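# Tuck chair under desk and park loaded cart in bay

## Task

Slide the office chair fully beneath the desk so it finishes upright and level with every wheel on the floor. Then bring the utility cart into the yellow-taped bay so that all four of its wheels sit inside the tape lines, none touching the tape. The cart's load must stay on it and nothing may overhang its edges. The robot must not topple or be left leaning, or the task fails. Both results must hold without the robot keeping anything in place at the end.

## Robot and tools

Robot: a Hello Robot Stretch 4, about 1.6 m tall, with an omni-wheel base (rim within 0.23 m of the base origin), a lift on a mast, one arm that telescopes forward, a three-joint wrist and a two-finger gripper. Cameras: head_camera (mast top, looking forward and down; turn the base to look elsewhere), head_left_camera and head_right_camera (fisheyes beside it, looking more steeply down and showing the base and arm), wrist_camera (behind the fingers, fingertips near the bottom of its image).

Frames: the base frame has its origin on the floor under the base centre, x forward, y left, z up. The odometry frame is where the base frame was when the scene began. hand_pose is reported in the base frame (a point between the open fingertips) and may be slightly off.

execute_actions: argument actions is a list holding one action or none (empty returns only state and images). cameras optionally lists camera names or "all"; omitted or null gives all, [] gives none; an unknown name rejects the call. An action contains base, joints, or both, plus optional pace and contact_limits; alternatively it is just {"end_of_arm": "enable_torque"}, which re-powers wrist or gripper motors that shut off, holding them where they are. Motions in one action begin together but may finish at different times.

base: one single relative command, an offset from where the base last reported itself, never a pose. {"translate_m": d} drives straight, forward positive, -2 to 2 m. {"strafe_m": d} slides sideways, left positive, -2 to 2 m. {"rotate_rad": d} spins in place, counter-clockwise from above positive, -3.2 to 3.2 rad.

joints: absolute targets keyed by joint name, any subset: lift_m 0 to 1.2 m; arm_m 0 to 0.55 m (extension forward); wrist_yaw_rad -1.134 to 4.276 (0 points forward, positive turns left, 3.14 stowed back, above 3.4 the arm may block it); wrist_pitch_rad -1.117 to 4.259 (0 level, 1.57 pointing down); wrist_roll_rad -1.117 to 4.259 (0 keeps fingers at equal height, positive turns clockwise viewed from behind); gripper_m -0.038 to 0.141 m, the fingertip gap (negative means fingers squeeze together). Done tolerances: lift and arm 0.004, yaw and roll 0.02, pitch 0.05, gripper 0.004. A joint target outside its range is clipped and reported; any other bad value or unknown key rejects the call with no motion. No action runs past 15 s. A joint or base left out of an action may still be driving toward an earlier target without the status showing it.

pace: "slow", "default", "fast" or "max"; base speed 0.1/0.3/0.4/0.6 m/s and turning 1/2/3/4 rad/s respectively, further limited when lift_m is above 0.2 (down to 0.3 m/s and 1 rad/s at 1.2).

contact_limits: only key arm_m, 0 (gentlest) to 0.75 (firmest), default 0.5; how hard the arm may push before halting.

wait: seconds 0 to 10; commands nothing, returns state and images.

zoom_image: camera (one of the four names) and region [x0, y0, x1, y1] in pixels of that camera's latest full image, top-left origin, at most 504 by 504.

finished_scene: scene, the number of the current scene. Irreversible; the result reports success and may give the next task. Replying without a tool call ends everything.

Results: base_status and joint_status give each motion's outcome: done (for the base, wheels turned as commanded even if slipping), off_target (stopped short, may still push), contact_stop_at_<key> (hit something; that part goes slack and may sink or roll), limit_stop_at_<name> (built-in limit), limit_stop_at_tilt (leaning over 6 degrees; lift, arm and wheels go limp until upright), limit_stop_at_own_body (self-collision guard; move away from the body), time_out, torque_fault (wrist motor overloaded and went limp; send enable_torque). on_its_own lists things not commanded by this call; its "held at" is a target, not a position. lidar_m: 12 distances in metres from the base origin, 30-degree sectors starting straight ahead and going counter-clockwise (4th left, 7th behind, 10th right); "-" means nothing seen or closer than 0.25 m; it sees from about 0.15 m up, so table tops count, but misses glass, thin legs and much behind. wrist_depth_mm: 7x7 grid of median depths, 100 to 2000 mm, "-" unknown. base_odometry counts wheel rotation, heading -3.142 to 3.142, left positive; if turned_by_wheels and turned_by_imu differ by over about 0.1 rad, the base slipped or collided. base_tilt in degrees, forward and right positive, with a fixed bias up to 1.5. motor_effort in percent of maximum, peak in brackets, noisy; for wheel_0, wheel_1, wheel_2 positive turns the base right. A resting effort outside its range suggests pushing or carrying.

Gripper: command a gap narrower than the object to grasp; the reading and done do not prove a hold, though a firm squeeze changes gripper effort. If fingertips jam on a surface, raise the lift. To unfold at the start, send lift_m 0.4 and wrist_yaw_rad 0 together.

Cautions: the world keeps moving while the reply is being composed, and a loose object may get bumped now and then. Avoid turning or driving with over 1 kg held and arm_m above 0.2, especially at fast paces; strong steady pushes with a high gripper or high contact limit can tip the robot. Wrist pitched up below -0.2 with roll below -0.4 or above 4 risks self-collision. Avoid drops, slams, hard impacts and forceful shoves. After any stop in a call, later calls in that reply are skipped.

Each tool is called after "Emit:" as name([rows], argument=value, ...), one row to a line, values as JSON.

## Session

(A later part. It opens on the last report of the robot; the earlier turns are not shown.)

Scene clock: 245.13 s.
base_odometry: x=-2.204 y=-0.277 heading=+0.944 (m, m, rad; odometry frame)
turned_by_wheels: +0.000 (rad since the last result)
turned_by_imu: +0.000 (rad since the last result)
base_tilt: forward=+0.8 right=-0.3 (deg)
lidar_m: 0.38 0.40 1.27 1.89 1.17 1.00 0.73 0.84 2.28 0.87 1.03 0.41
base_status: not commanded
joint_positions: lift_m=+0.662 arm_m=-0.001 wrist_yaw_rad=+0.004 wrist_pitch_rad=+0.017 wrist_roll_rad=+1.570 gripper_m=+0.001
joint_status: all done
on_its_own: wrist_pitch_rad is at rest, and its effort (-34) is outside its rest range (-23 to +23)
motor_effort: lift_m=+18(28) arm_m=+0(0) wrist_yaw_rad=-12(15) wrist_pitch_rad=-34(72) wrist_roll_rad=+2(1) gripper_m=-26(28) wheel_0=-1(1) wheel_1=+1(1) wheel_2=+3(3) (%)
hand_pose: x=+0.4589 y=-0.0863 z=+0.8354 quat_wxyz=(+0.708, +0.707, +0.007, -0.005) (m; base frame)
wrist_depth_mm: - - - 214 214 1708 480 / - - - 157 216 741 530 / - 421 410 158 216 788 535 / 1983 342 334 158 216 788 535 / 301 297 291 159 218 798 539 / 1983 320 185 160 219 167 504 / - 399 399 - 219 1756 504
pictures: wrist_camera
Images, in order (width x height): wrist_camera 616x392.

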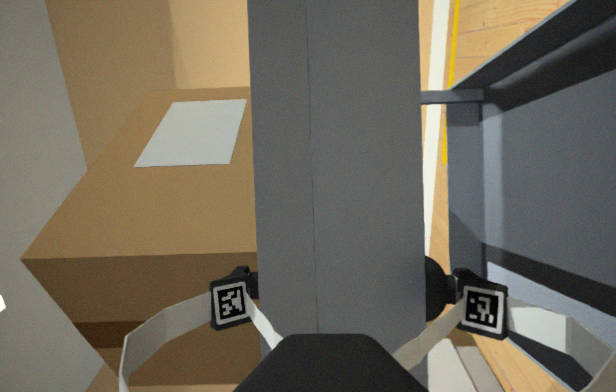

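Emit:
execute_actions([
  {"base":{"translate_m":0.2},"joints":{"lift_m":0.654},"pace":"slow"},
], cameras=["head_camera","head_left_camera"])

Scene clock: 266.80 s.
base_odometry: x=-2.087 y=-0.115 heading=+0.944 (m, m, rad; odometry frame)
turned_by_wheels: +0.000 (rad since the last result)
turned_by_imu: -0.001 (rad since the last result)
base_tilt: forward=+0.7 right=-0.2 (deg)
lidar_m: 0.37 0.40 1.19 1.22 1.36 1.20 0.94 1.08 1.21 0.87 2.45 0.41
base_status: done
joint_positions: lift_m=+0.654 arm_m=-0.001 wrist_yaw_rad=+0.002 wrist_pitch_rad=+0.009 wrist_roll_rad=+1.570 gripper_m=+0.001
joint_status: all done
motor_effort: lift_m=+14(19) arm_m=+0(0) wrist_yaw_rad=-5(14) wrist_pitch_rad=-10(34) wrist_roll_rad=+0(2) gripper_m=-24(26) wheel_0=+5(3) wheel_1=+1(3) wheel_2=-3(12) (%)
hand_pose: x=+0.4587 y=-0.0870 z=+0.8301 quat_wxyz=(+0.708, +0.707, +0.004, -0.003) (m; base frame)
wrist_depth_mm: - - - 206 206 1808 488 / - - 469 209 209 768 530 / - 402 377 211 211 798 530 / 1921 334 319 213 214 809 535 / 306 296 291 216 216 809 544 / 1921 330 179 164 219 166 504 / - - 430 - 220 1661 1255
pictures: head_camera, head_left_camera
Images, in order (width x height): head_camera 420x560, head_left_camera 420x672.

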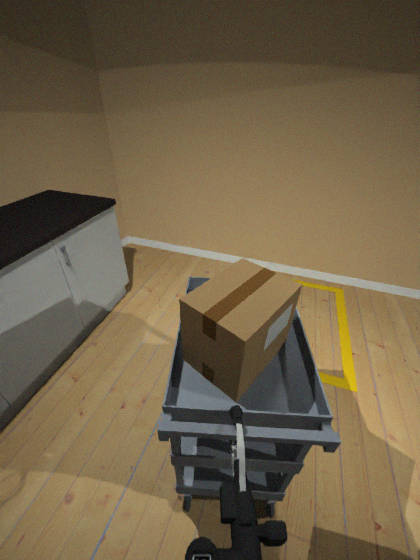

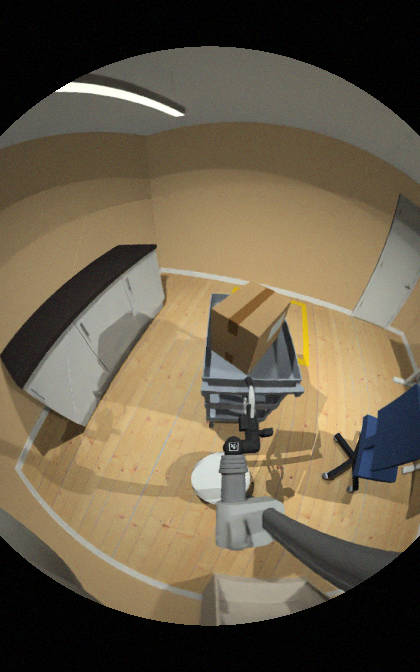

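Emit:
execute_actions([
  {"base":{"strafe_m":0.1},"pace":"slow"},
], cameras=["head_camera"])

Emit:
execute_actions([
  {"base":{"rotate_rad":-0.08},"pace":"slow"},
], cameras=["head_camera"])

Scene clock: 278.77 s.
base_odometry: x=-2.168 y=-0.056 heading=+0.943 (m, m, rad; odometry frame)
turned_by_wheels: -0.001 (rad since the last result)
turned_by_imu: -0.002 (rad since the last result)
base_tilt: forward=+0.8 right=-0.2 (deg)
lidar_m: 0.41 1.27 1.11 1.10 1.32 1.15 0.95 1.02 2.17 1.00 2.63 0.41
base_status: done
joint_positions: lift_m=+0.654 arm_m=-0.001 wrist_yaw_rad=-0.007 wrist_pitch_rad=+0.012 wrist_roll_rad=+1.570 gripper_m=+0.001
joint_status: not commanded
on_its_own: wrist_yaw_rad is at rest, and its effort (+20) is outside its rest range (-13 to +13)
motor_effort: lift_m=+17(17) arm_m=+0(0) wrist_yaw_rad=+20(36) wrist_pitch_rad=-19(20) wrist_roll_rad=-1(1) gripper_m=-27(27) wheel_0=-7(16) wheel_1=-1(4) wheel_2=-3(5) (%)
hand_pose: x=+0.4580 y=-0.0895 z=+0.8289 quat_wxyz=(+0.707, +0.707, +0.002, -0.007) (m; base frame)
wrist_depth_mm: - - 462 191 193 723 517 / - 421 387 196 199 768 525 / - 357 342 203 206 778 525 / 334 314 301 209 213 788 530 / 320 304 293 216 220 741 530 / - 373 179 224 226 169 500 / - - - - 236 1618 1308
pictures: head_camera
Images, in order (width x height): head_camera 420x560.

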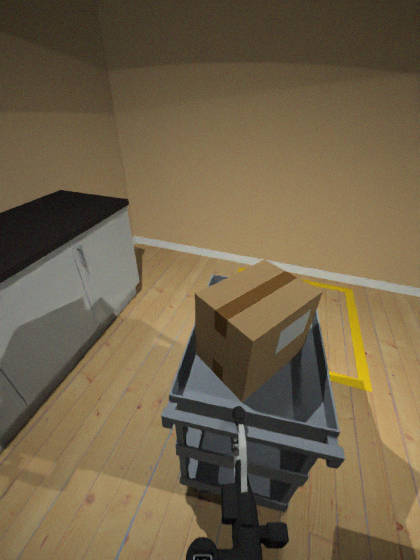

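Scene clock: 279.67 s.
base_odometry: x=-2.168 y=-0.056 heading=+0.863 (m, m, rad; odometry frame)
turned_by_wheels: -0.080 (rad since the last result)
turned_by_imu: -0.082 (rad since the last result)
base_tilt: forward=+0.7 right=-0.2 (deg)
lidar_m: 0.39 0.43 1.11 1.11 1.37 1.18 0.92 1.00 2.25 0.99 1.18 0.41
base_status: done
joint_positions: lift_m=+0.654 arm_m=-0.001 wrist_yaw_rad=-0.004 wrist_pitch_rad=+0.013 wrist_roll_rad=+1.570 gripper_m=+0.001
joint_status: not commanded
motor_effort: lift_m=+17(18) arm_m=+0(0) wrist_yaw_rad=+11(52) wrist_pitch_rad=-23(24) wrist_roll_rad=+2(1) gripper_m=-27(27) wheel_0=-2(13) wheel_1=+0(5) wheel_2=-1(9) (%)
hand_pose: x=+0.4583 y=-0.0885 z=+0.8285 quat_wxyz=(+0.707, +0.707, +0.003, -0.006) (m; base frame)
wrist_depth_mm: - - - 210 210 1756 488 / - - 466 213 214 723 517 / - 399 377 216 216 778 521 / 1863 334 319 219 219 788 530 / 307 303 296 221 223 798 530 / - 340 178 224 224 169 521 / - - 445 - 1618 1756 1281
pictures: head_camera
Images, in order (width x height): head_camera 420x560.

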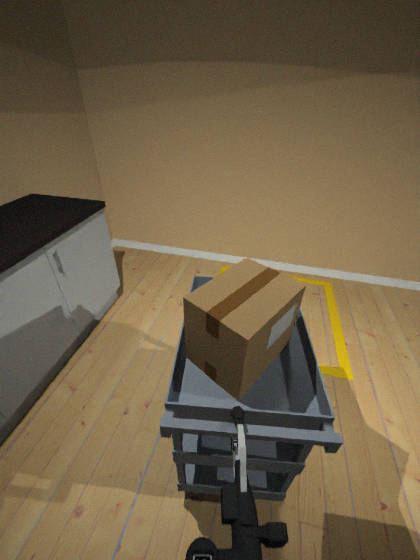

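Emit:
execute_actions([
  {"base":{"strafe_m":0.1},"pace":"slow"},
], cameras=[])

Emit:
execute_actions([
  {"base":{"rotate_rad":-0.09},"pace":"slow"},
], cameras=[])

Emit:
execute_actions([
  {"base":{"strafe_m":0.1},"pace":"slow"},
], cameras=[])

Emit:
execute_actions([
  {"base":{"rotate_rad":-0.1},"pace":"slow"},
], cameras=["head_camera","head_left_camera","head_right_camera"])

Scene clock: 305.13 s.
base_odometry: x=-2.243 y=+0.009 heading=+0.862 (m, m, rad; odometry frame)
turned_by_wheels: +0.000 (rad since the last result)
turned_by_imu: -0.001 (rad since the last result)
base_tilt: forward=+0.7 right=-0.2 (deg)
lidar_m: 0.40 1.22 1.01 1.02 1.35 1.15 0.96 0.96 2.21 1.09 1.30 0.40
base_status: done
joint_positions: lift_m=+0.654 arm_m=-0.001 wrist_yaw_rad=-0.006 wrist_pitch_rad=+0.014 wrist_roll_rad=+1.570 gripper_m=+0.001
joint_status: not commanded
on_its_own: wrist_yaw_rad is at rest, and its effort (+14) is outside its rest range (-13 to +13); wrist_pitch_rad is at rest, and its effort (-24) is outside its rest range (-23 to +23)
motor_effort: lift_m=+18(18) arm_m=+0(0) wrist_yaw_rad=+14(22) wrist_pitch_rad=-24(25) wrist_roll_rad=-1(0) gripper_m=-27(27) wheel_0=-5(9) wheel_1=+1(6) wheel_2=-1(0) (%)
hand_pose: x=+0.4581 y=-0.0890 z=+0.8284 quat_wxyz=(+0.707, +0.707, +0.003, -0.007) (m; base frame)
wrist_depth_mm: - - 442 188 190 707 517 / - 404 377 195 198 759 517 / 1983 351 332 201 206 778 525 / 322 310 300 208 213 788 525 / 327 312 298 217 220 715 530 / - 387 178 227 228 169 496 / - - - - 1537 1661 1308
pictures: none
No camera images: the call's "cameras" was empty. Leave "cameras" out to get every camera's image.

Scene clock: 306.07 s.
base_odometry: x=-2.243 y=+0.009 heading=+0.772 (m, m, rad; odometry frame)
turned_by_wheels: -0.090 (rad since the last result)
turned_by_imu: -0.092 (rad since the last result)
base_tilt: forward=+0.7 right=-0.3 (deg)
lidar_m: 0.40 0.43 1.03 1.00 1.46 1.17 1.16 0.95 1.41 1.08 1.22 0.42
base_status: done
joint_positions: lift_m=+0.654 arm_m=-0.001 wrist_yaw_rad=-0.003 wrist_pitch_rad=+0.014 wrist_roll_rad=+1.570 gripper_m=+0.001
joint_status: not commanded
on_its_own: wrist_pitch_rad is at rest, and its effort (-26) is outside its rest range (-23 to +23)
motor_effort: lift_m=+18(18) arm_m=+0(0) wrist_yaw_rad=+7(57) wrist_pitch_rad=-26(25) wrist_roll_rad=+1(1) gripper_m=-26(28) wheel_0=-1(8) wheel_1=+1(5) wheel_2=+0(11) (%)
hand_pose: x=+0.4584 y=-0.0882 z=+0.8282 quat_wxyz=(+0.707, +0.707, +0.004, -0.006) (m; base frame)
wrist_depth_mm: - - - 209 209 1618 500 / - - 439 212 213 750 517 / - 397 375 215 216 778 521 / 1921 332 319 219 220 788 525 / 307 304 296 223 223 788 530 / - 343 179 227 226 170 521 / - - - - - 1863 1281
pictures: none
No camera images: the call's "cameras" was empty. Leave "cameras" out to get every camera's image.

Scene clock: 308.20 s.
base_odometry: x=-2.313 y=+0.080 heading=+0.772 (m, m, rad; odometry frame)
turned_by_wheels: -0.001 (rad since the last result)
turned_by_imu: -0.001 (rad since the last result)
base_tilt: forward=+0.6 right=-0.2 (deg)
lidar_m: 0.41 1.19 0.92 0.91 1.44 1.15 1.14 0.99 1.39 1.17 1.33 0.40
base_status: done
joint_positions: lift_m=+0.654 arm_m=-0.001 wrist_yaw_rad=-0.008 wrist_pitch_rad=+0.014 wrist_roll_rad=+1.570 gripper_m=+0.001
joint_status: not commanded
on_its_own: wrist_yaw_rad is at rest, and its effort (+25) is outside its rest range (-13 to +13); wrist_pitch_rad is at rest, and its effort (-26) is outside its rest range (-23 to +23)
motor_effort: lift_m=+18(18) arm_m=+0(0) wrist_yaw_rad=+25(29) wrist_pitch_rad=-26(26) wrist_roll_rad=+2(1) gripper_m=-25(26) wheel_0=-5(14) wheel_1=+1(1) wheel_2=-3(3) (%)
hand_pose: x=+0.4579 y=-0.0899 z=+0.8282 quat_wxyz=(+0.707, +0.707, +0.002, -0.008) (m; base frame)
wrist_depth_mm: - - 136 187 190 715 517 / - 402 375 195 196 759 517 / 1983 349 329 202 205 778 525 / 320 310 297 208 214 788 525 / 327 312 300 218 221 699 530 / - 392 179 227 228 169 496 / - - - - - 1921 1308
pictures: none
No camera images: the call's "cameras" was empty. Leave "cameras" out to get every camera's image.

Scene clock: 309.13 s.
base_odometry: x=-2.313 y=+0.080 heading=+0.672 (m, m, rad; odometry frame)
turned_by_wheels: -0.100 (rad since the last result)
turned_by_imu: -0.101 (rad since the last result)
base_tilt: forward=+0.8 right=-0.3 (deg)
lidar_m: 0.38 0.44 0.94 0.91 1.54 1.19 1.13 0.99 1.23 1.18 1.26 0.40
base_status: done
joint_positions: lift_m=+0.654 arm_m=-0.001 wrist_yaw_rad=-0.001 wrist_pitch_rad=+0.015 wrist_roll_rad=+1.570 gripper_m=+0.001
joint_status: not commanded
on_its_own: wrist_pitch_rad is at rest, and its effort (-26) is outside its rest range (-23 to +23)
motor_effort: lift_m=+19(18) arm_m=+0(0) wrist_yaw_rad=+3(50) wrist_pitch_rad=-26(27) wrist_roll_rad=+0(1) gripper_m=-27(29) wheel_0=+0(13) wheel_1=+1(4) wheel_2=+1(8) (%)
hand_pose: x=+0.4585 y=-0.0877 z=+0.8281 quat_wxyz=(+0.707, +0.707, +0.005, -0.006) (m; base frame)
wrist_depth_mm: - - - 209 210 1618 500 / - - 436 213 213 759 517 / - 394 377 215 216 778 525 / 1863 334 319 219 220 788 525 / 307 304 296 223 224 778 530 / - 347 179 226 227 170 521 / - - - - - 1863 1281
pictures: head_camera, head_left_camera, head_right_camera
Images, in order (width x height): head_camera 420x560, head_left_camera 420x672, head_right_camera 420x672.

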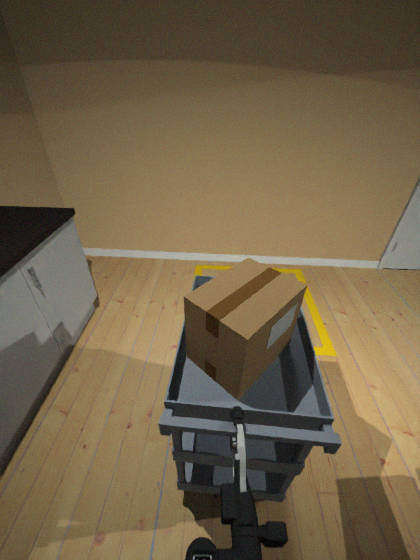

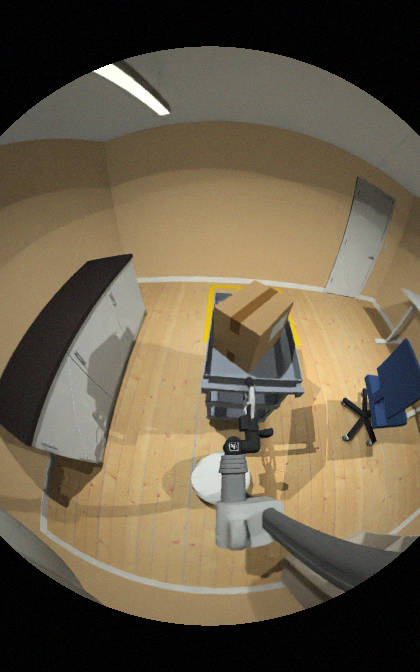

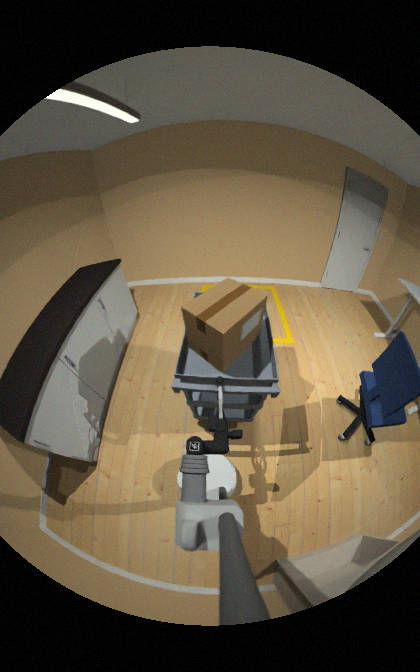

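Emit:
execute_actions([
  {"base":{"strafe_m":0.11},"pace":"slow"},
], cameras=[])

Emit:
execute_actions([
  {"base":{"rotate_rad":-0.1},"pace":"slow"},
], cameras=[])

Emit:
execute_actions([
  {"base":{"strafe_m":0.11},"pace":"slow"},
], cameras=[])

Emit:
execute_actions([
  {"base":{"rotate_rad":-0.11},"pace":"slow"},
], cameras=[])

Emit:
execute_actions([
  {"base":{"translate_m":0.6},"pace":"slow"},
], cameras=["head_camera","head_left_camera","head_right_camera"])

Scene clock: 340.20 s.
base_odometry: x=-2.381 y=+0.166 heading=+0.671 (m, m, rad; odometry frame)
turned_by_wheels: -0.001 (rad since the last result)
turned_by_imu: -0.002 (rad since the last result)
base_tilt: forward=+0.7 right=-0.2 (deg)
lidar_m: 0.40 1.16 0.84 0.79 1.53 1.17 1.14 1.04 1.23 1.30 1.38 0.41
base_status: done
joint_positions: lift_m=+0.654 arm_m=-0.001 wrist_yaw_rad=-0.009 wrist_pitch_rad=+0.015 wrist_roll_rad=+1.570 gripper_m=+0.001
joint_status: not commanded
on_its_own: wrist_yaw_rad is at rest, and its effort (+23) is outside its rest range (-13 to +13); wrist_pitch_rad is at rest, and its effort (-28) is outside its rest range (-23 to +23)
motor_effort: lift_m=+19(18) arm_m=+0(0) wrist_yaw_rad=+23(30) wrist_pitch_rad=-28(28) wrist_roll_rad=-1(1) gripper_m=-26(29) wheel_0=-7(9) wheel_1=-1(2) wheel_2=-3(3) (%)
hand_pose: x=+0.4579 y=-0.0899 z=+0.8281 quat_wxyz=(+0.707, +0.707, +0.002, -0.008) (m; base frame)
wrist_depth_mm: - - 136 187 189 715 512 / - 399 373 195 196 759 517 / - 349 329 202 205 768 521 / 320 309 298 208 213 788 525 / 329 314 298 218 222 699 525 / - 394 179 228 229 171 496 / - - - - - 1863 1308
pictures: none
No camera images: the call's "cameras" was empty. Leave "cameras" out to get every camera's image.

Scene clock: 341.13 s.
base_odometry: x=-2.381 y=+0.166 heading=+0.571 (m, m, rad; odometry frame)
turned_by_wheels: -0.100 (rad since the last result)
turned_by_imu: -0.102 (rad since the last result)
base_tilt: forward=+0.9 right=-0.3 (deg)
lidar_m: 0.39 0.42 0.86 0.81 1.49 1.19 1.12 1.03 1.11 1.29 1.30 0.41
base_status: done
joint_positions: lift_m=+0.654 arm_m=-0.001 wrist_yaw_rad=-0.002 wrist_pitch_rad=+0.015 wrist_roll_rad=+1.570 gripper_m=+0.001
joint_status: not commanded
on_its_own: wrist_pitch_rad is at rest, and its effort (-28) is outside its rest range (-23 to +23)
motor_effort: lift_m=+19(19) arm_m=+0(0) wrist_yaw_rad=+4(53) wrist_pitch_rad=-28(28) wrist_roll_rad=-1(2) gripper_m=-27(30) wheel_0=-1(14) wheel_1=+0(6) wheel_2=-1(7) (%)
hand_pose: x=+0.4584 y=-0.0880 z=+0.8280 quat_wxyz=(+0.707, +0.707, +0.005, -0.006) (m; base frame)
wrist_depth_mm: - - - 208 210 1661 500 / - - 439 213 213 759 517 / - 394 373 216 217 768 521 / 1863 332 319 219 221 778 525 / 307 303 297 223 224 778 525 / - 345 179 227 227 170 521 / - - - - - 1863 1281
pictures: none
No camera images: the call's "cameras" was empty. Leave "cameras" out to get every camera's image.

Scene clock: 343.37 s.
base_odometry: x=-2.441 y=+0.259 heading=+0.570 (m, m, rad; odometry frame)
turned_by_wheels: -0.001 (rad since the last result)
turned_by_imu: -0.002 (rad since the last result)
base_tilt: forward=+0.8 right=-0.3 (deg)
lidar_m: 0.40 1.09 0.74 0.69 1.40 1.19 1.13 1.16 1.13 1.41 1.44 0.40
base_status: done
joint_positions: lift_m=+0.654 arm_m=-0.001 wrist_yaw_rad=-0.009 wrist_pitch_rad=+0.015 wrist_roll_rad=+1.570 gripper_m=+0.001
joint_status: not commanded
on_its_own: wrist_yaw_rad is at rest, and its effort (+24) is outside its rest range (-13 to +13); wrist_pitch_rad is at rest, and its effort (-27) is outside its rest range (-23 to +23)
motor_effort: lift_m=+19(19) arm_m=+0(0) wrist_yaw_rad=+24(29) wrist_pitch_rad=-27(27) wrist_roll_rad=+1(1) gripper_m=-25(27) wheel_0=-5(16) wheel_1=+2(4) wheel_2=-5(3) (%)
hand_pose: x=+0.4579 y=-0.0899 z=+0.8280 quat_wxyz=(+0.707, +0.707, +0.002, -0.008) (m; base frame)
wrist_depth_mm: - - 135 186 189 715 512 / - 399 368 193 196 759 521 / 1983 345 327 202 205 768 521 / 319 309 293 208 213 778 525 / 332 315 301 217 221 732 530 / - 397 178 228 230 170 492 / - - - - - 1863 1281
pictures: none
No camera images: the call's "cameras" was empty. Leave "cameras" out to get every camera's image.

Scene clock: 344.33 s.
base_odometry: x=-2.441 y=+0.259 heading=+0.460 (m, m, rad; odometry frame)
turned_by_wheels: -0.110 (rad since the last result)
turned_by_imu: -0.112 (rad since the last result)
base_tilt: forward=+0.7 right=-0.4 (deg)
lidar_m: 0.38 0.41 0.80 0.69 0.72 1.25 1.11 1.14 1.11 1.69 1.40 0.40
base_status: done
joint_positions: lift_m=+0.654 arm_m=-0.001 wrist_yaw_rad=-0.002 wrist_pitch_rad=+0.015 wrist_roll_rad=+1.570 gripper_m=+0.001
joint_status: not commanded
on_its_own: wrist_pitch_rad is at rest, and its effort (-28) is outside its rest range (-23 to +23)
motor_effort: lift_m=+19(19) arm_m=+0(0) wrist_yaw_rad=+3(55) wrist_pitch_rad=-28(28) wrist_roll_rad=+0(0) gripper_m=-27(29) wheel_0=-1(15) wheel_1=-1(5) wheel_2=+0(9) (%)
hand_pose: x=+0.4585 y=-0.0879 z=+0.8279 quat_wxyz=(+0.707, +0.707, +0.005, -0.006) (m; base frame)
wrist_depth_mm: - - - 211 212 1708 492 / - - 442 214 216 732 517 / - 399 379 218 220 778 517 / 1921 336 322 220 222 778 525 / 307 306 296 224 224 788 530 / - 343 179 228 228 169 517 / - - - - - 1808 492
pictures: none
No camera images: the call's "cameras" was empty. Leave "cameras" out to get every camera's image.

Scene clock: 351.63 s.
base_odometry: x=-1.903 y=+0.525 heading=+0.461 (m, m, rad; odometry frame)
turned_by_wheels: +0.000 (rad since the last result)
turned_by_imu: -0.002 (rad since the last result)
base_tilt: forward=+0.8 right=-0.2 (deg)
lidar_m: 0.39 0.40 0.92 0.80 0.83 1.02 1.72 1.57 1.74 1.32 2.47 0.42
base_status: done
joint_positions: lift_m=+0.654 arm_m=-0.001 wrist_yaw_rad=+0.001 wrist_pitch_rad=+0.015 wrist_roll_rad=+1.570 gripper_m=+0.001
joint_status: not commanded
on_its_own: wrist_pitch_rad is at rest, and its effort (-29) is outside its rest range (-23 to +23)
motor_effort: lift_m=+19(19) arm_m=+0(0) wrist_yaw_rad=-2(19) wrist_pitch_rad=-29(28) wrist_roll_rad=+0(0) gripper_m=-26(26) wheel_0=+4(5) wheel_1=+0(4) wheel_2=-1(11) (%)
hand_pose: x=+0.4587 y=-0.0873 z=+0.8280 quat_wxyz=(+0.707, +0.707, +0.005, -0.005) (m; base frame)
wrist_depth_mm: 1921 - 1983 206 207 1618 496 / 1921 1921 430 210 211 759 521 / 1921 389 366 214 216 778 521 / 1863 330 315 218 220 778 525 / 307 301 298 223 224 750 525 / 1808 351 177 227 227 170 517 / 1756 1708 1708 - 1708 1708 1255
pictures: head_camera, head_left_camera, head_right_camera
Images, in order (width x height): head_camera 420x560, head_left_camera 420x672, head_right_camera 420x672.

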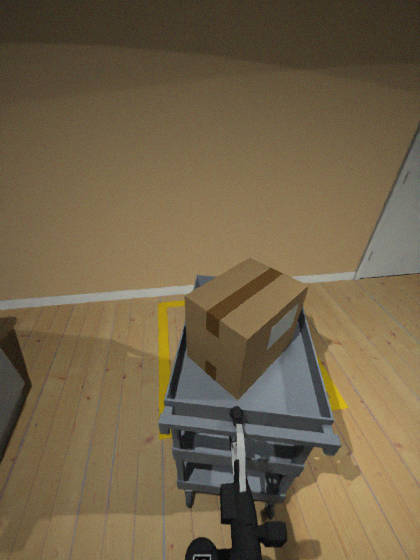

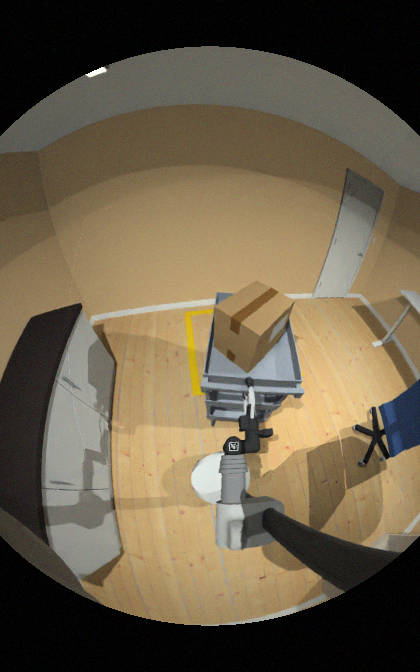

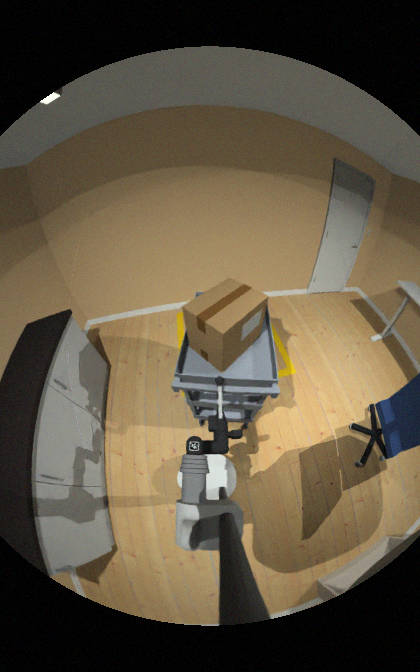

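Emit:
execute_actions([
  {"base":{"translate_m":0.45},"pace":"slow"},
], cameras=[])

Emit:
execute_actions([
  {"base":{"strafe_m":-0.1},"pace":"slow"},
], cameras=[])

Emit:
execute_actions([
  {"base":{"rotate_rad":0.1},"pace":"slow"},
], cameras=["head_camera","head_left_camera","head_right_camera"])

Scene clock: 382.23 s.
base_odometry: x=-1.500 y=+0.725 heading=+0.461 (m, m, rad; odometry frame)
turned_by_wheels: +0.000 (rad since the last result)
turned_by_imu: -0.002 (rad since the last result)
base_tilt: forward=+0.9 right=-0.2 (deg)
lidar_m: 0.40 1.56 1.01 0.90 0.91 1.13 2.16 1.94 1.37 1.34 2.37 0.40
base_status: done
joint_positions: lift_m=+0.654 arm_m=-0.001 wrist_yaw_rad=+0.000 wrist_pitch_rad=+0.015 wrist_roll_rad=+1.570 gripper_m=+0.001
joint_status: not commanded
on_its_own: wrist_pitch_rad is at rest, and its effort (-28) is outside its rest range (-23 to +23)
motor_effort: lift_m=+19(19) arm_m=+0(0) wrist_yaw_rad=+0(1) wrist_pitch_rad=-28(28) wrist_roll_rad=+0(0) gripper_m=-25(24) wheel_0=+3(1) wheel_1=+2(6) wheel_2=-3(11) (%)
hand_pose: x=+0.4586 y=-0.0876 z=+0.8280 quat_wxyz=(+0.707, +0.707, +0.005, -0.005) (m; base frame)
wrist_depth_mm: 1537 1464 141 192 195 699 512 / 1499 421 389 200 201 768 517 / 1430 359 338 207 208 778 517 / 334 315 303 212 216 778 525 / 322 307 296 220 223 732 530 / 1336 377 177 228 229 170 496 / 1336 1308 1336 - 1281 1281 1255
pictures: none
No camera images: the call's "cameras" was empty. Leave "cameras" out to get every camera's image.

Scene clock: 384.37 s.
base_odometry: x=-1.456 y=+0.636 heading=+0.461 (m, m, rad; odometry frame)
turned_by_wheels: +0.001 (rad since the last result)
turned_by_imu: +0.002 (rad since the last result)
base_tilt: forward=+0.8 right=-0.3 (deg)
lidar_m: 0.39 0.40 1.13 0.99 1.02 1.25 2.15 1.89 1.27 1.22 2.28 0.42
base_status: done
joint_positions: lift_m=+0.654 arm_m=-0.001 wrist_yaw_rad=+0.009 wrist_pitch_rad=+0.015 wrist_roll_rad=+1.570 gripper_m=+0.001
joint_status: not commanded
on_its_own: wrist_yaw_rad is at rest, and its effort (-26) is outside its rest range (-13 to +13); wrist_pitch_rad is at rest, and its effort (-28) is outside its rest range (-23 to +23)
motor_effort: lift_m=+19(19) arm_m=+0(1) wrist_yaw_rad=-26(33) wrist_pitch_rad=-28(28) wrist_roll_rad=-2(0) gripper_m=-27(27) wheel_0=+6(10) wheel_1=+0(1) wheel_2=+4(4) (%)
hand_pose: x=+0.4594 y=-0.0849 z=+0.8279 quat_wxyz=(+0.707, +0.707, +0.008, -0.002) (m; base frame)
wrist_depth_mm: 1576 1537 1499 213 215 1430 477 / 1499 1464 473 216 217 759 521 / 1464 407 384 219 220 778 521 / 1397 340 325 222 224 788 525 / 312 304 297 224 225 778 530 / 1336 340 178 228 228 169 517 / 1336 1336 442 - 1281 1281 484
pictures: none
No camera images: the call's "cameras" was empty. Leave "cameras" out to get every camera's image.

Scene clock: 385.30 s.
base_odometry: x=-1.456 y=+0.636 heading=+0.562 (m, m, rad; odometry frame)
turned_by_wheels: +0.100 (rad since the last result)
turned_by_imu: +0.102 (rad since the last result)
base_tilt: forward=+0.8 right=-0.4 (deg)
lidar_m: 0.40 1.60 1.07 0.99 1.02 1.34 2.15 1.90 1.25 1.24 2.31 0.41
base_status: done
joint_positions: lift_m=+0.654 arm_m=-0.001 wrist_yaw_rad=+0.002 wrist_pitch_rad=+0.015 wrist_roll_rad=+1.570 gripper_m=+0.001
joint_status: not commanded
on_its_own: wrist_pitch_rad is at rest, and its effort (-28) is outside its rest range (-23 to +23)
motor_effort: lift_m=+19(19) arm_m=+0(0) wrist_yaw_rad=-5(52) wrist_pitch_rad=-28(28) wrist_roll_rad=+1(0) gripper_m=-27(28) wheel_0=+1(10) wheel_1=+0(4) wheel_2=+1(10) (%)
hand_pose: x=+0.4588 y=-0.0868 z=+0.8279 quat_wxyz=(+0.707, +0.707, +0.006, -0.005) (m; base frame)
wrist_depth_mm: 1430 1397 140 191 194 715 508 / 1397 415 384 198 201 768 517 / 1397 357 336 206 208 778 521 / 334 314 304 211 216 778 525 / 324 309 297 220 223 732 530 / 1397 382 179 229 230 170 496 / 1336 1366 1366 - 1336 1336 1308
pictures: head_camera, head_left_camera, head_right_camera
Images, in order (width x height): head_camera 420x560, head_left_camera 420x672, head_right_camera 420x672.

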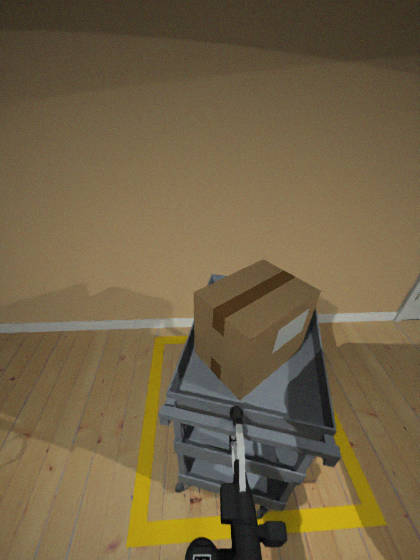

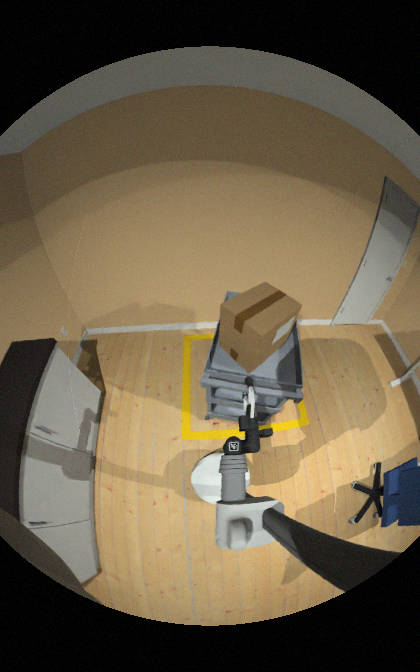

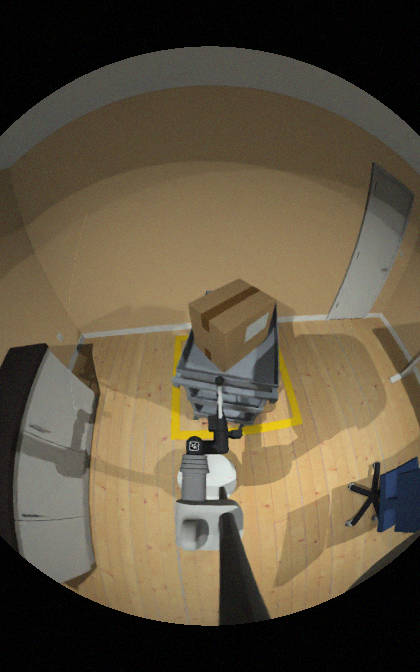

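Emit:
execute_actions([
  {"base":{"strafe_m":-0.09},"pace":"slow"},
], cameras=[])

Emit:
execute_actions([
  {"base":{"translate_m":0.12},"pace":"slow"},
], cameras=[])

Emit:
execute_actions([
  {"joints":{"gripper_m":0.13}},
], cameras=[])

Emit:
execute_actions([
  {"base":{"translate_m":-0.5}},
])

Scene clock: 408.27 s.
base_odometry: x=-1.408 y=+0.560 heading=+0.562 (m, m, rad; odometry frame)
turned_by_wheels: +0.001 (rad since the last result)
turned_by_imu: +0.001 (rad since the last result)
base_tilt: forward=+0.8 right=-0.3 (deg)
lidar_m: 0.39 0.42 1.16 1.11 1.11 1.47 2.13 1.87 1.12 1.17 2.24 0.41
base_status: done
joint_positions: lift_m=+0.654 arm_m=-0.001 wrist_yaw_rad=+0.008 wrist_pitch_rad=+0.015 wrist_roll_rad=+1.570 gripper_m=+0.001
joint_status: not commanded
on_its_own: wrist_yaw_rad is at rest, and its effort (-24) is outside its rest range (-13 to +13); wrist_pitch_rad is at rest, and its effort (-28) is outside its rest range (-23 to +23)
motor_effort: lift_m=+19(19) arm_m=-1(0) wrist_yaw_rad=-24(32) wrist_pitch_rad=-28(28) wrist_roll_rad=+1(1) gripper_m=-28(29) wheel_0=+3(10) wheel_1=+0(6) wheel_2=+4(5) (%)
hand_pose: x=+0.4593 y=-0.0850 z=+0.8279 quat_wxyz=(+0.707, +0.707, +0.008, -0.002) (m; base frame)
wrist_depth_mm: 1397 1430 1397 210 212 1366 500 / 1397 1397 442 213 215 741 517 / 1397 399 379 217 219 778 521 / 1397 336 320 220 221 778 525 / 310 306 297 224 226 788 530 / 1397 345 178 229 229 169 517 / 1397 1366 1366 - 1336 1336 484
pictures: none
No camera images: the call's "cameras" was empty. Leave "cameras" out to get every camera's image.

Scene clock: 410.77 s.
base_odometry: x=-1.306 y=+0.624 heading=+0.562 (m, m, rad; odometry frame)
turned_by_wheels: +0.000 (rad since the last result)
turned_by_imu: -0.001 (rad since the last result)
base_tilt: forward=+0.8 right=-0.1 (deg)
lidar_m: 0.38 1.49 1.16 1.10 1.12 1.48 2.26 2.02 1.19 1.48 2.20 0.41
base_status: done
joint_positions: lift_m=+0.654 arm_m=-0.001 wrist_yaw_rad=-0.005 wrist_pitch_rad=+0.015 wrist_roll_rad=+1.570 gripper_m=+0.001
joint_status: not commanded
on_its_own: wrist_yaw_rad is at rest, and its effort (+15) is outside its rest range (-13 to +13); wrist_pitch_rad is at rest, and its effort (-30) is outside its rest range (-23 to +23)
motor_effort: lift_m=+19(19) arm_m=+0(0) wrist_yaw_rad=+15(26) wrist_pitch_rad=-30(28) wrist_roll_rad=+0(2) gripper_m=-25(27) wheel_0=+0(8) wheel_1=+0(7) wheel_2=-5(10) (%)
hand_pose: x=+0.4582 y=-0.0890 z=+0.8279 quat_wxyz=(+0.707, +0.707, +0.003, -0.007) (m; base frame)
wrist_depth_mm: 1308 1308 1281 207 208 1281 496 / 1308 1281 436 211 213 768 512 / 1281 389 373 215 216 778 517 / 1281 330 317 218 220 788 525 / 307 303 298 223 224 768 530 / 1255 349 177 227 227 170 517 / 1255 1255 1229 - 1205 1205 1205
pictures: none
No camera images: the call's "cameras" was empty. Leave "cameras" out to get every camera's image.

Scene clock: 412.97 s.
base_odometry: x=-1.306 y=+0.624 heading=+0.562 (m, m, rad; odometry frame)
turned_by_wheels: +0.000 (rad since the last result)
turned_by_imu: +0.000 (rad since the last result)
base_tilt: forward=+0.7 right=-0.2 (deg)
lidar_m: 0.41 1.48 1.16 1.10 1.12 1.47 2.26 2.00 1.20 1.46 2.19 0.41
base_status: not commanded
joint_positions: lift_m=+0.654 arm_m=-0.001 wrist_yaw_rad=-0.001 wrist_pitch_rad=+0.008 wrist_roll_rad=+1.570 gripper_m=+0.130
joint_status: all done
motor_effort: lift_m=+19(19) arm_m=+0(0) wrist_yaw_rad=+3(18) wrist_pitch_rad=-9(29) wrist_roll_rad=+1(0) gripper_m=-1(25) wheel_0=+0(1) wheel_1=+0(0) wheel_2=-2(5) (%)
hand_pose: x=+0.4586 y=-0.0876 z=+0.8298 quat_wxyz=(+0.707, +0.707, +0.003, -0.003) (m; base frame)
wrist_depth_mm: 1308 1308 1281 221 224 1255 508 / 1308 1308 462 226 228 768 530 / 1308 404 394 230 232 798 530 / 1281 343 336 236 238 809 535 / 1308 329 317 198 243 707 539 / 1281 407 370 185 246 549 530 / 1255 1281 1255 - 1229 1205 1182
pictures: none
No camera images: the call's "cameras" was empty. Leave "cameras" out to get every camera's image.

Scene clock: 416.13 s.
base_odometry: x=-1.730 y=+0.358 heading=+0.562 (m, m, rad; odometry frame)
turned_by_wheels: +0.000 (rad since the last result)
turned_by_imu: +0.002 (rad since the last result)
base_tilt: forward=+0.7 right=-0.2 (deg)
lidar_m: 0.89 1.99 1.14 1.06 1.08 1.88 1.76 1.51 1.12 1.09 2.27 0.90
base_status: done
joint_positions: lift_m=+0.654 arm_m=-0.001 wrist_yaw_rad=+0.000 wrist_pitch_rad=+0.008 wrist_roll_rad=+1.570 gripper_m=+0.130
joint_status: not commanded
motor_effort: lift_m=+19(19) arm_m=+0(0) wrist_yaw_rad=-1(0) wrist_pitch_rad=-9(9) wrist_roll_rad=+2(1) gripper_m=-1(0) wheel_0=+0(6) wheel_1=+0(2) wheel_2=-1(8) (%)
hand_pose: x=+0.4586 y=-0.0875 z=+0.8299 quat_wxyz=(+0.707, +0.707, +0.003, -0.003) (m; base frame)
wrist_depth_mm: 1808 1808 1756 1808 1756 1756 1229 / 1808 1863 1756 1808 1756 707 960 / 1863 1808 1756 723 1708 715 1008 / 1808 1808 891 741 1756 741 1025 / 1756 1756 1708 768 1708 741 1008 / 1808 1756 1756 768 778 750 1205 / 1756 1756 1756 - 1756 1708 1281
pictures: head_camera, head_left_camera, head_right_camera, wrist_camera
Images, in order (width x height): head_camera 420x560, head_left_camera 420x672, head_right_camera 420x672, wrist_camera 616x392.

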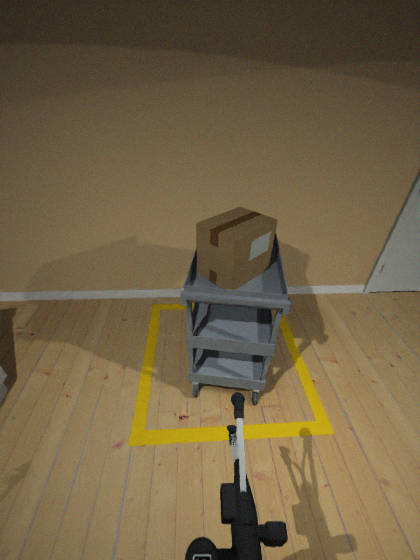

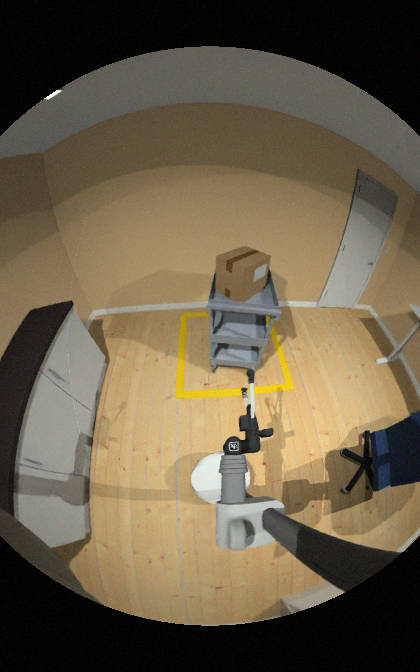

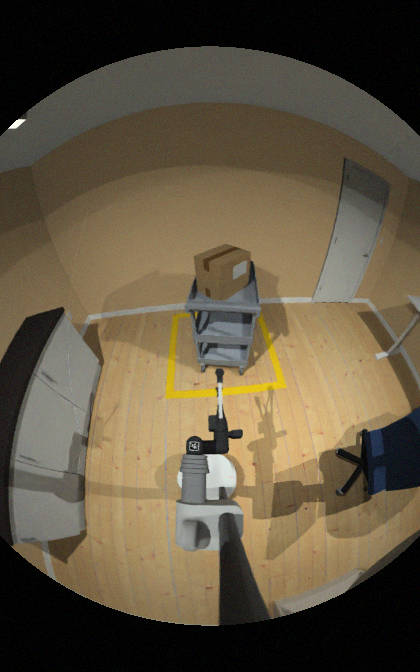

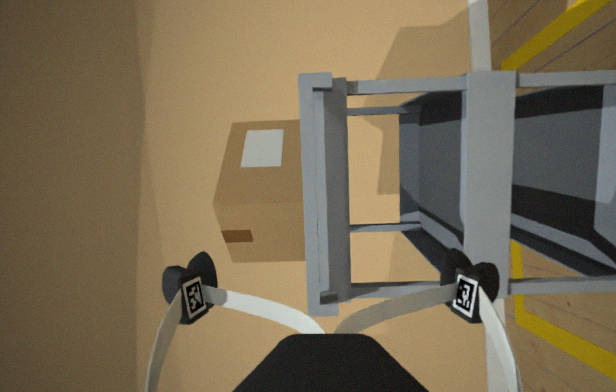

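Emit:
execute_actions([
  {"base":{"rotate_rad":-1.6},"joints":{"lift_m":0.6,"wrist_roll_rad":0,"gripper_m":0.0}},
])

Scene clock: 429.33 s.
base_odometry: x=-1.730 y=+0.358 heading=-1.038 (m, m, rad; odometry frame)
turned_by_wheels: -1.600 (rad since the last result)
turned_by_imu: -1.631 (rad since the last result)
base_tilt: forward=+0.9 right=-0.3 (deg)
lidar_m: 1.09 2.26 0.92 0.90 2.01 1.16 1.04 1.05 1.85 1.74 1.49 1.12
base_status: done
joint_positions: lift_m=+0.600 arm_m=-0.001 wrist_yaw_rad=+0.000 wrist_pitch_rad=+0.008 wrist_roll_rad=+0.001 gripper_m=+0.000
joint_status: all done
motor_effort: lift_m=+17(22) arm_m=-1(1) wrist_yaw_rad=-1(1) wrist_pitch_rad=-10(10) wrist_roll_rad=-3(10) gripper_m=-5(3) wheel_0=+0(5) wheel_1=+0(4) wheel_2=-1(7) (%)
hand_pose: x=+0.4587 y=-0.0874 z=+0.7761 quat_wxyz=(+1.000, +0.000, +0.004, +0.000) (m; base frame)
wrist_depth_mm: - - - - - - - / - - - - - - - / - - - 891 878 - - / - - - 904 878 - - / - - - 891 878 - - / - - - 193 185 - - / 1808 1808 1576 - 878 1499 1661
pictures: head_camera, head_left_camera, head_right_camera, wrist_camera
Images, in order (width x height): head_camera 420x560, head_left_camera 420x672, head_right_camera 420x672, wrist_camera 616x392.

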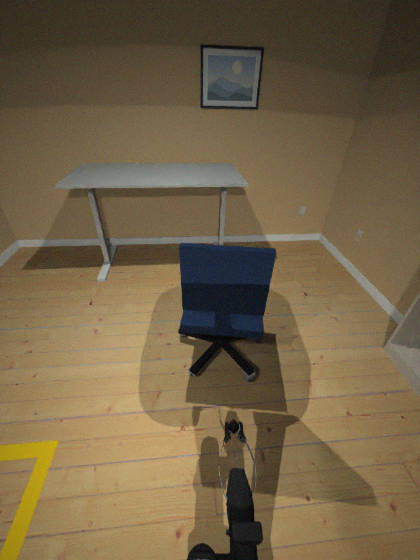

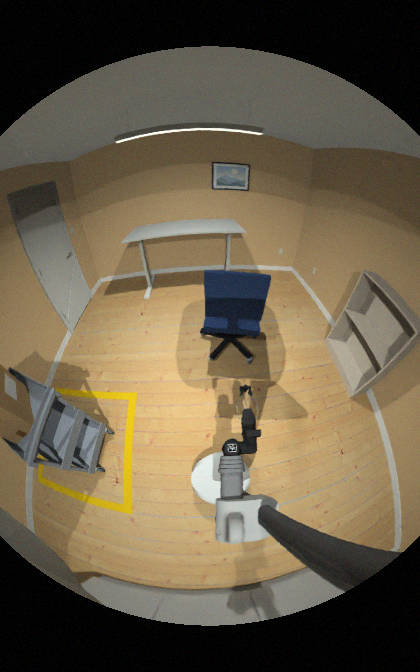

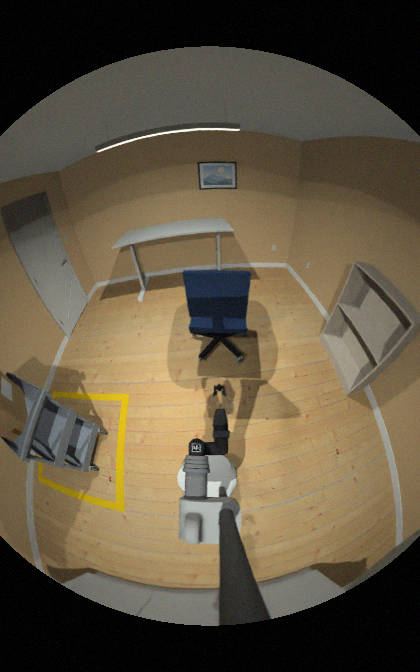

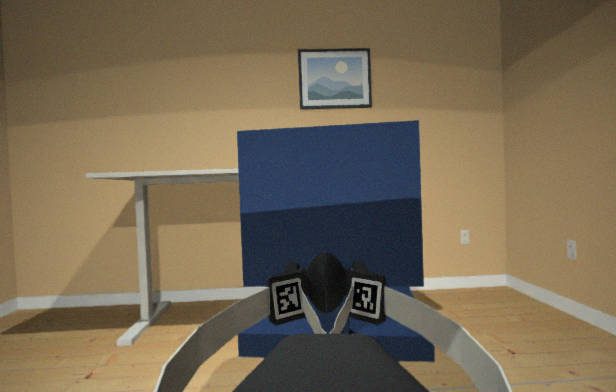

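Emit:
execute_actions([
  {"base":{"strafe_m":-0.22}},
], cameras=[])

Emit:
execute_actions([
  {"base":{"translate_m":0.6}},
], cameras=[])

Emit:
execute_actions([
  {"base":{"translate_m":0.24},"pace":"slow"},
], cameras=["head_camera","head_left_camera","wrist_camera"])

Scene clock: 477.23 s.
base_odometry: x=-1.919 y=+0.246 heading=-1.038 (m, m, rad; odometry frame)
turned_by_wheels: +0.000 (rad since the last result)
turned_by_imu: +0.000 (rad since the last result)
base_tilt: forward=+0.9 right=-0.2 (deg)
lidar_m: 1.07 1.16 1.13 1.13 2.24 1.14 1.02 1.03 1.65 1.53 1.30 1.61
base_status: done
joint_positions: lift_m=+0.600 arm_m=-0.001 wrist_yaw_rad=+0.000 wrist_pitch_rad=+0.008 wrist_roll_rad=+0.001 gripper_m=+0.000
joint_status: not commanded
motor_effort: lift_m=+17(17) arm_m=+0(0) wrist_yaw_rad=+0(1) wrist_pitch_rad=-9(9) wrist_roll_rad=-1(5) gripper_m=-4(3) wheel_0=+0(6) wheel_1=+2(6) wheel_2=+0(2) (%)
hand_pose: x=+0.4587 y=-0.0874 z=+0.7761 quat_wxyz=(+1.000, +0.000, +0.004, +0.000) (m; base frame)
wrist_depth_mm: - - - - - - 1921 / - - - - - - 1921 / - - 917 878 - - 1921 / - - 904 878 - - 1921 / - - 917 878 - - 1921 / - - 904 193 186 - 1983 / 1808 1708 917 - 1708 1499 1618
pictures: none
No camera images: the call's "cameras" was empty. Leave "cameras" out to get every camera's image.

Scene clock: 480.70 s.
base_odometry: x=-1.614 y=-0.271 heading=-1.038 (m, m, rad; odometry frame)
turned_by_wheels: +0.000 (rad since the last result)
turned_by_imu: -0.002 (rad since the last result)
base_tilt: forward=+0.7 right=-0.3 (deg)
lidar_m: 0.49 0.53 2.41 1.17 1.16 1.77 1.64 1.65 1.59 1.16 1.19 1.93
base_status: done
joint_positions: lift_m=+0.600 arm_m=-0.001 wrist_yaw_rad=+0.000 wrist_pitch_rad=+0.008 wrist_roll_rad=+0.001 gripper_m=+0.000
joint_status: not commanded
motor_effort: lift_m=+17(17) arm_m=+0(0) wrist_yaw_rad=+0(0) wrist_pitch_rad=-8(9) wrist_roll_rad=-4(1) gripper_m=-5(5) wheel_0=+1(6) wheel_1=+1(5) wheel_2=+0(10) (%)
hand_pose: x=+0.4587 y=-0.0874 z=+0.7760 quat_wxyz=(+1.000, +0.000, +0.004, +0.000) (m; base frame)
wrist_depth_mm: 298 286 278 273 - - 1808 / 298 289 279 273 - - 1863 / 298 290 279 274 - - 1863 / 301 290 281 274 - - 1863 / 303 293 282 273 - - 1921 / 304 294 282 193 185 - 1863 / 307 294 281 - 1708 1464 1618
pictures: none
No camera images: the call's "cameras" was empty. Leave "cameras" out to get every camera's image.

Scene clock: 484.37 s.
base_odometry: x=-1.493 y=-0.478 heading=-1.038 (m, m, rad; odometry frame)
turned_by_wheels: +0.000 (rad since the last result)
turned_by_imu: -0.003 (rad since the last result)
base_tilt: forward=+0.8 right=-0.3 (deg)
lidar_m: 0.32 0.27 0.44 2.26 1.24 2.06 1.88 1.87 1.57 1.12 1.16 1.89
base_status: done
joint_positions: lift_m=+0.600 arm_m=-0.001 wrist_yaw_rad=-0.001 wrist_pitch_rad=+0.007 wrist_roll_rad=+0.000 gripper_m=+0.000
joint_status: not commanded
motor_effort: lift_m=+17(17) arm_m=+0(0) wrist_yaw_rad=+0(71) wrist_pitch_rad=-7(8) wrist_roll_rad=-2(1) gripper_m=-5(8) wheel_0=+1(11) wheel_1=+1(3) wheel_2=+0(16) (%)
hand_pose: x=+0.4586 y=-0.0876 z=+0.7763 quat_wxyz=(+1.000, +0.000, +0.004, +0.000) (m; base frame)
wrist_depth_mm: 154 179 216 270 - - 1756 / 154 180 216 270 - - 1808 / 153 179 216 268 - - 1808 / 153 179 215 267 - - 1808 / 153 178 214 251 - - 1808 / 153 178 202 193 185 - 1863 / 152 174 211 - 1576 1537 1618
pictures: head_camera, head_left_camera, wrist_camera
Images, in order (width x height): head_camera 420x560, head_left_camera 420x672, wrist_camera 616x392.

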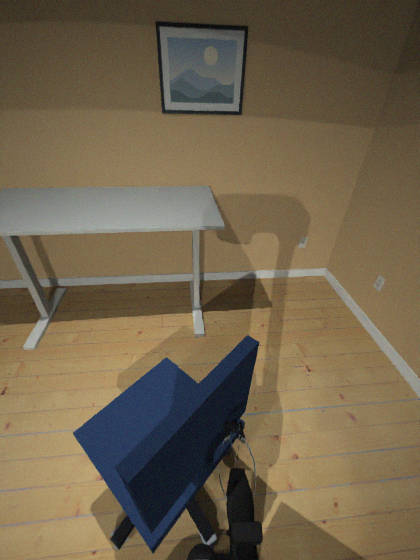

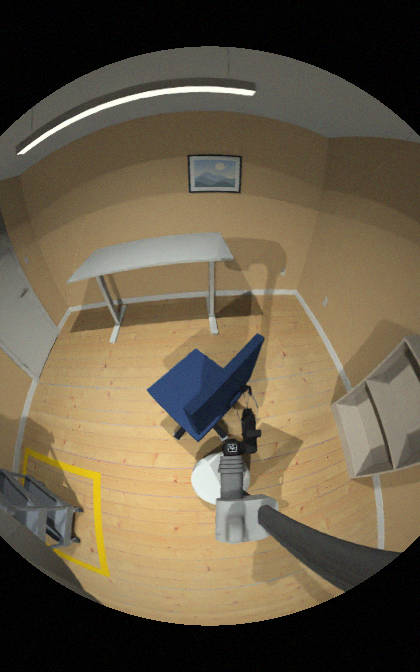

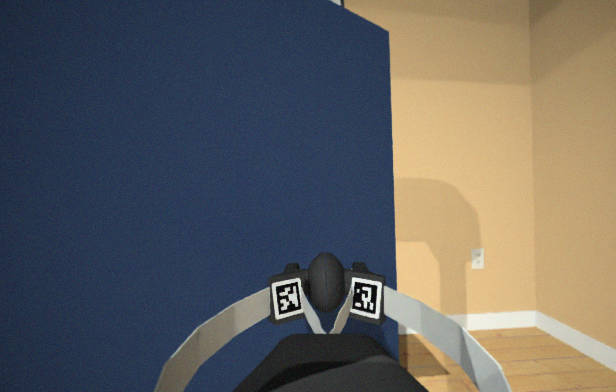

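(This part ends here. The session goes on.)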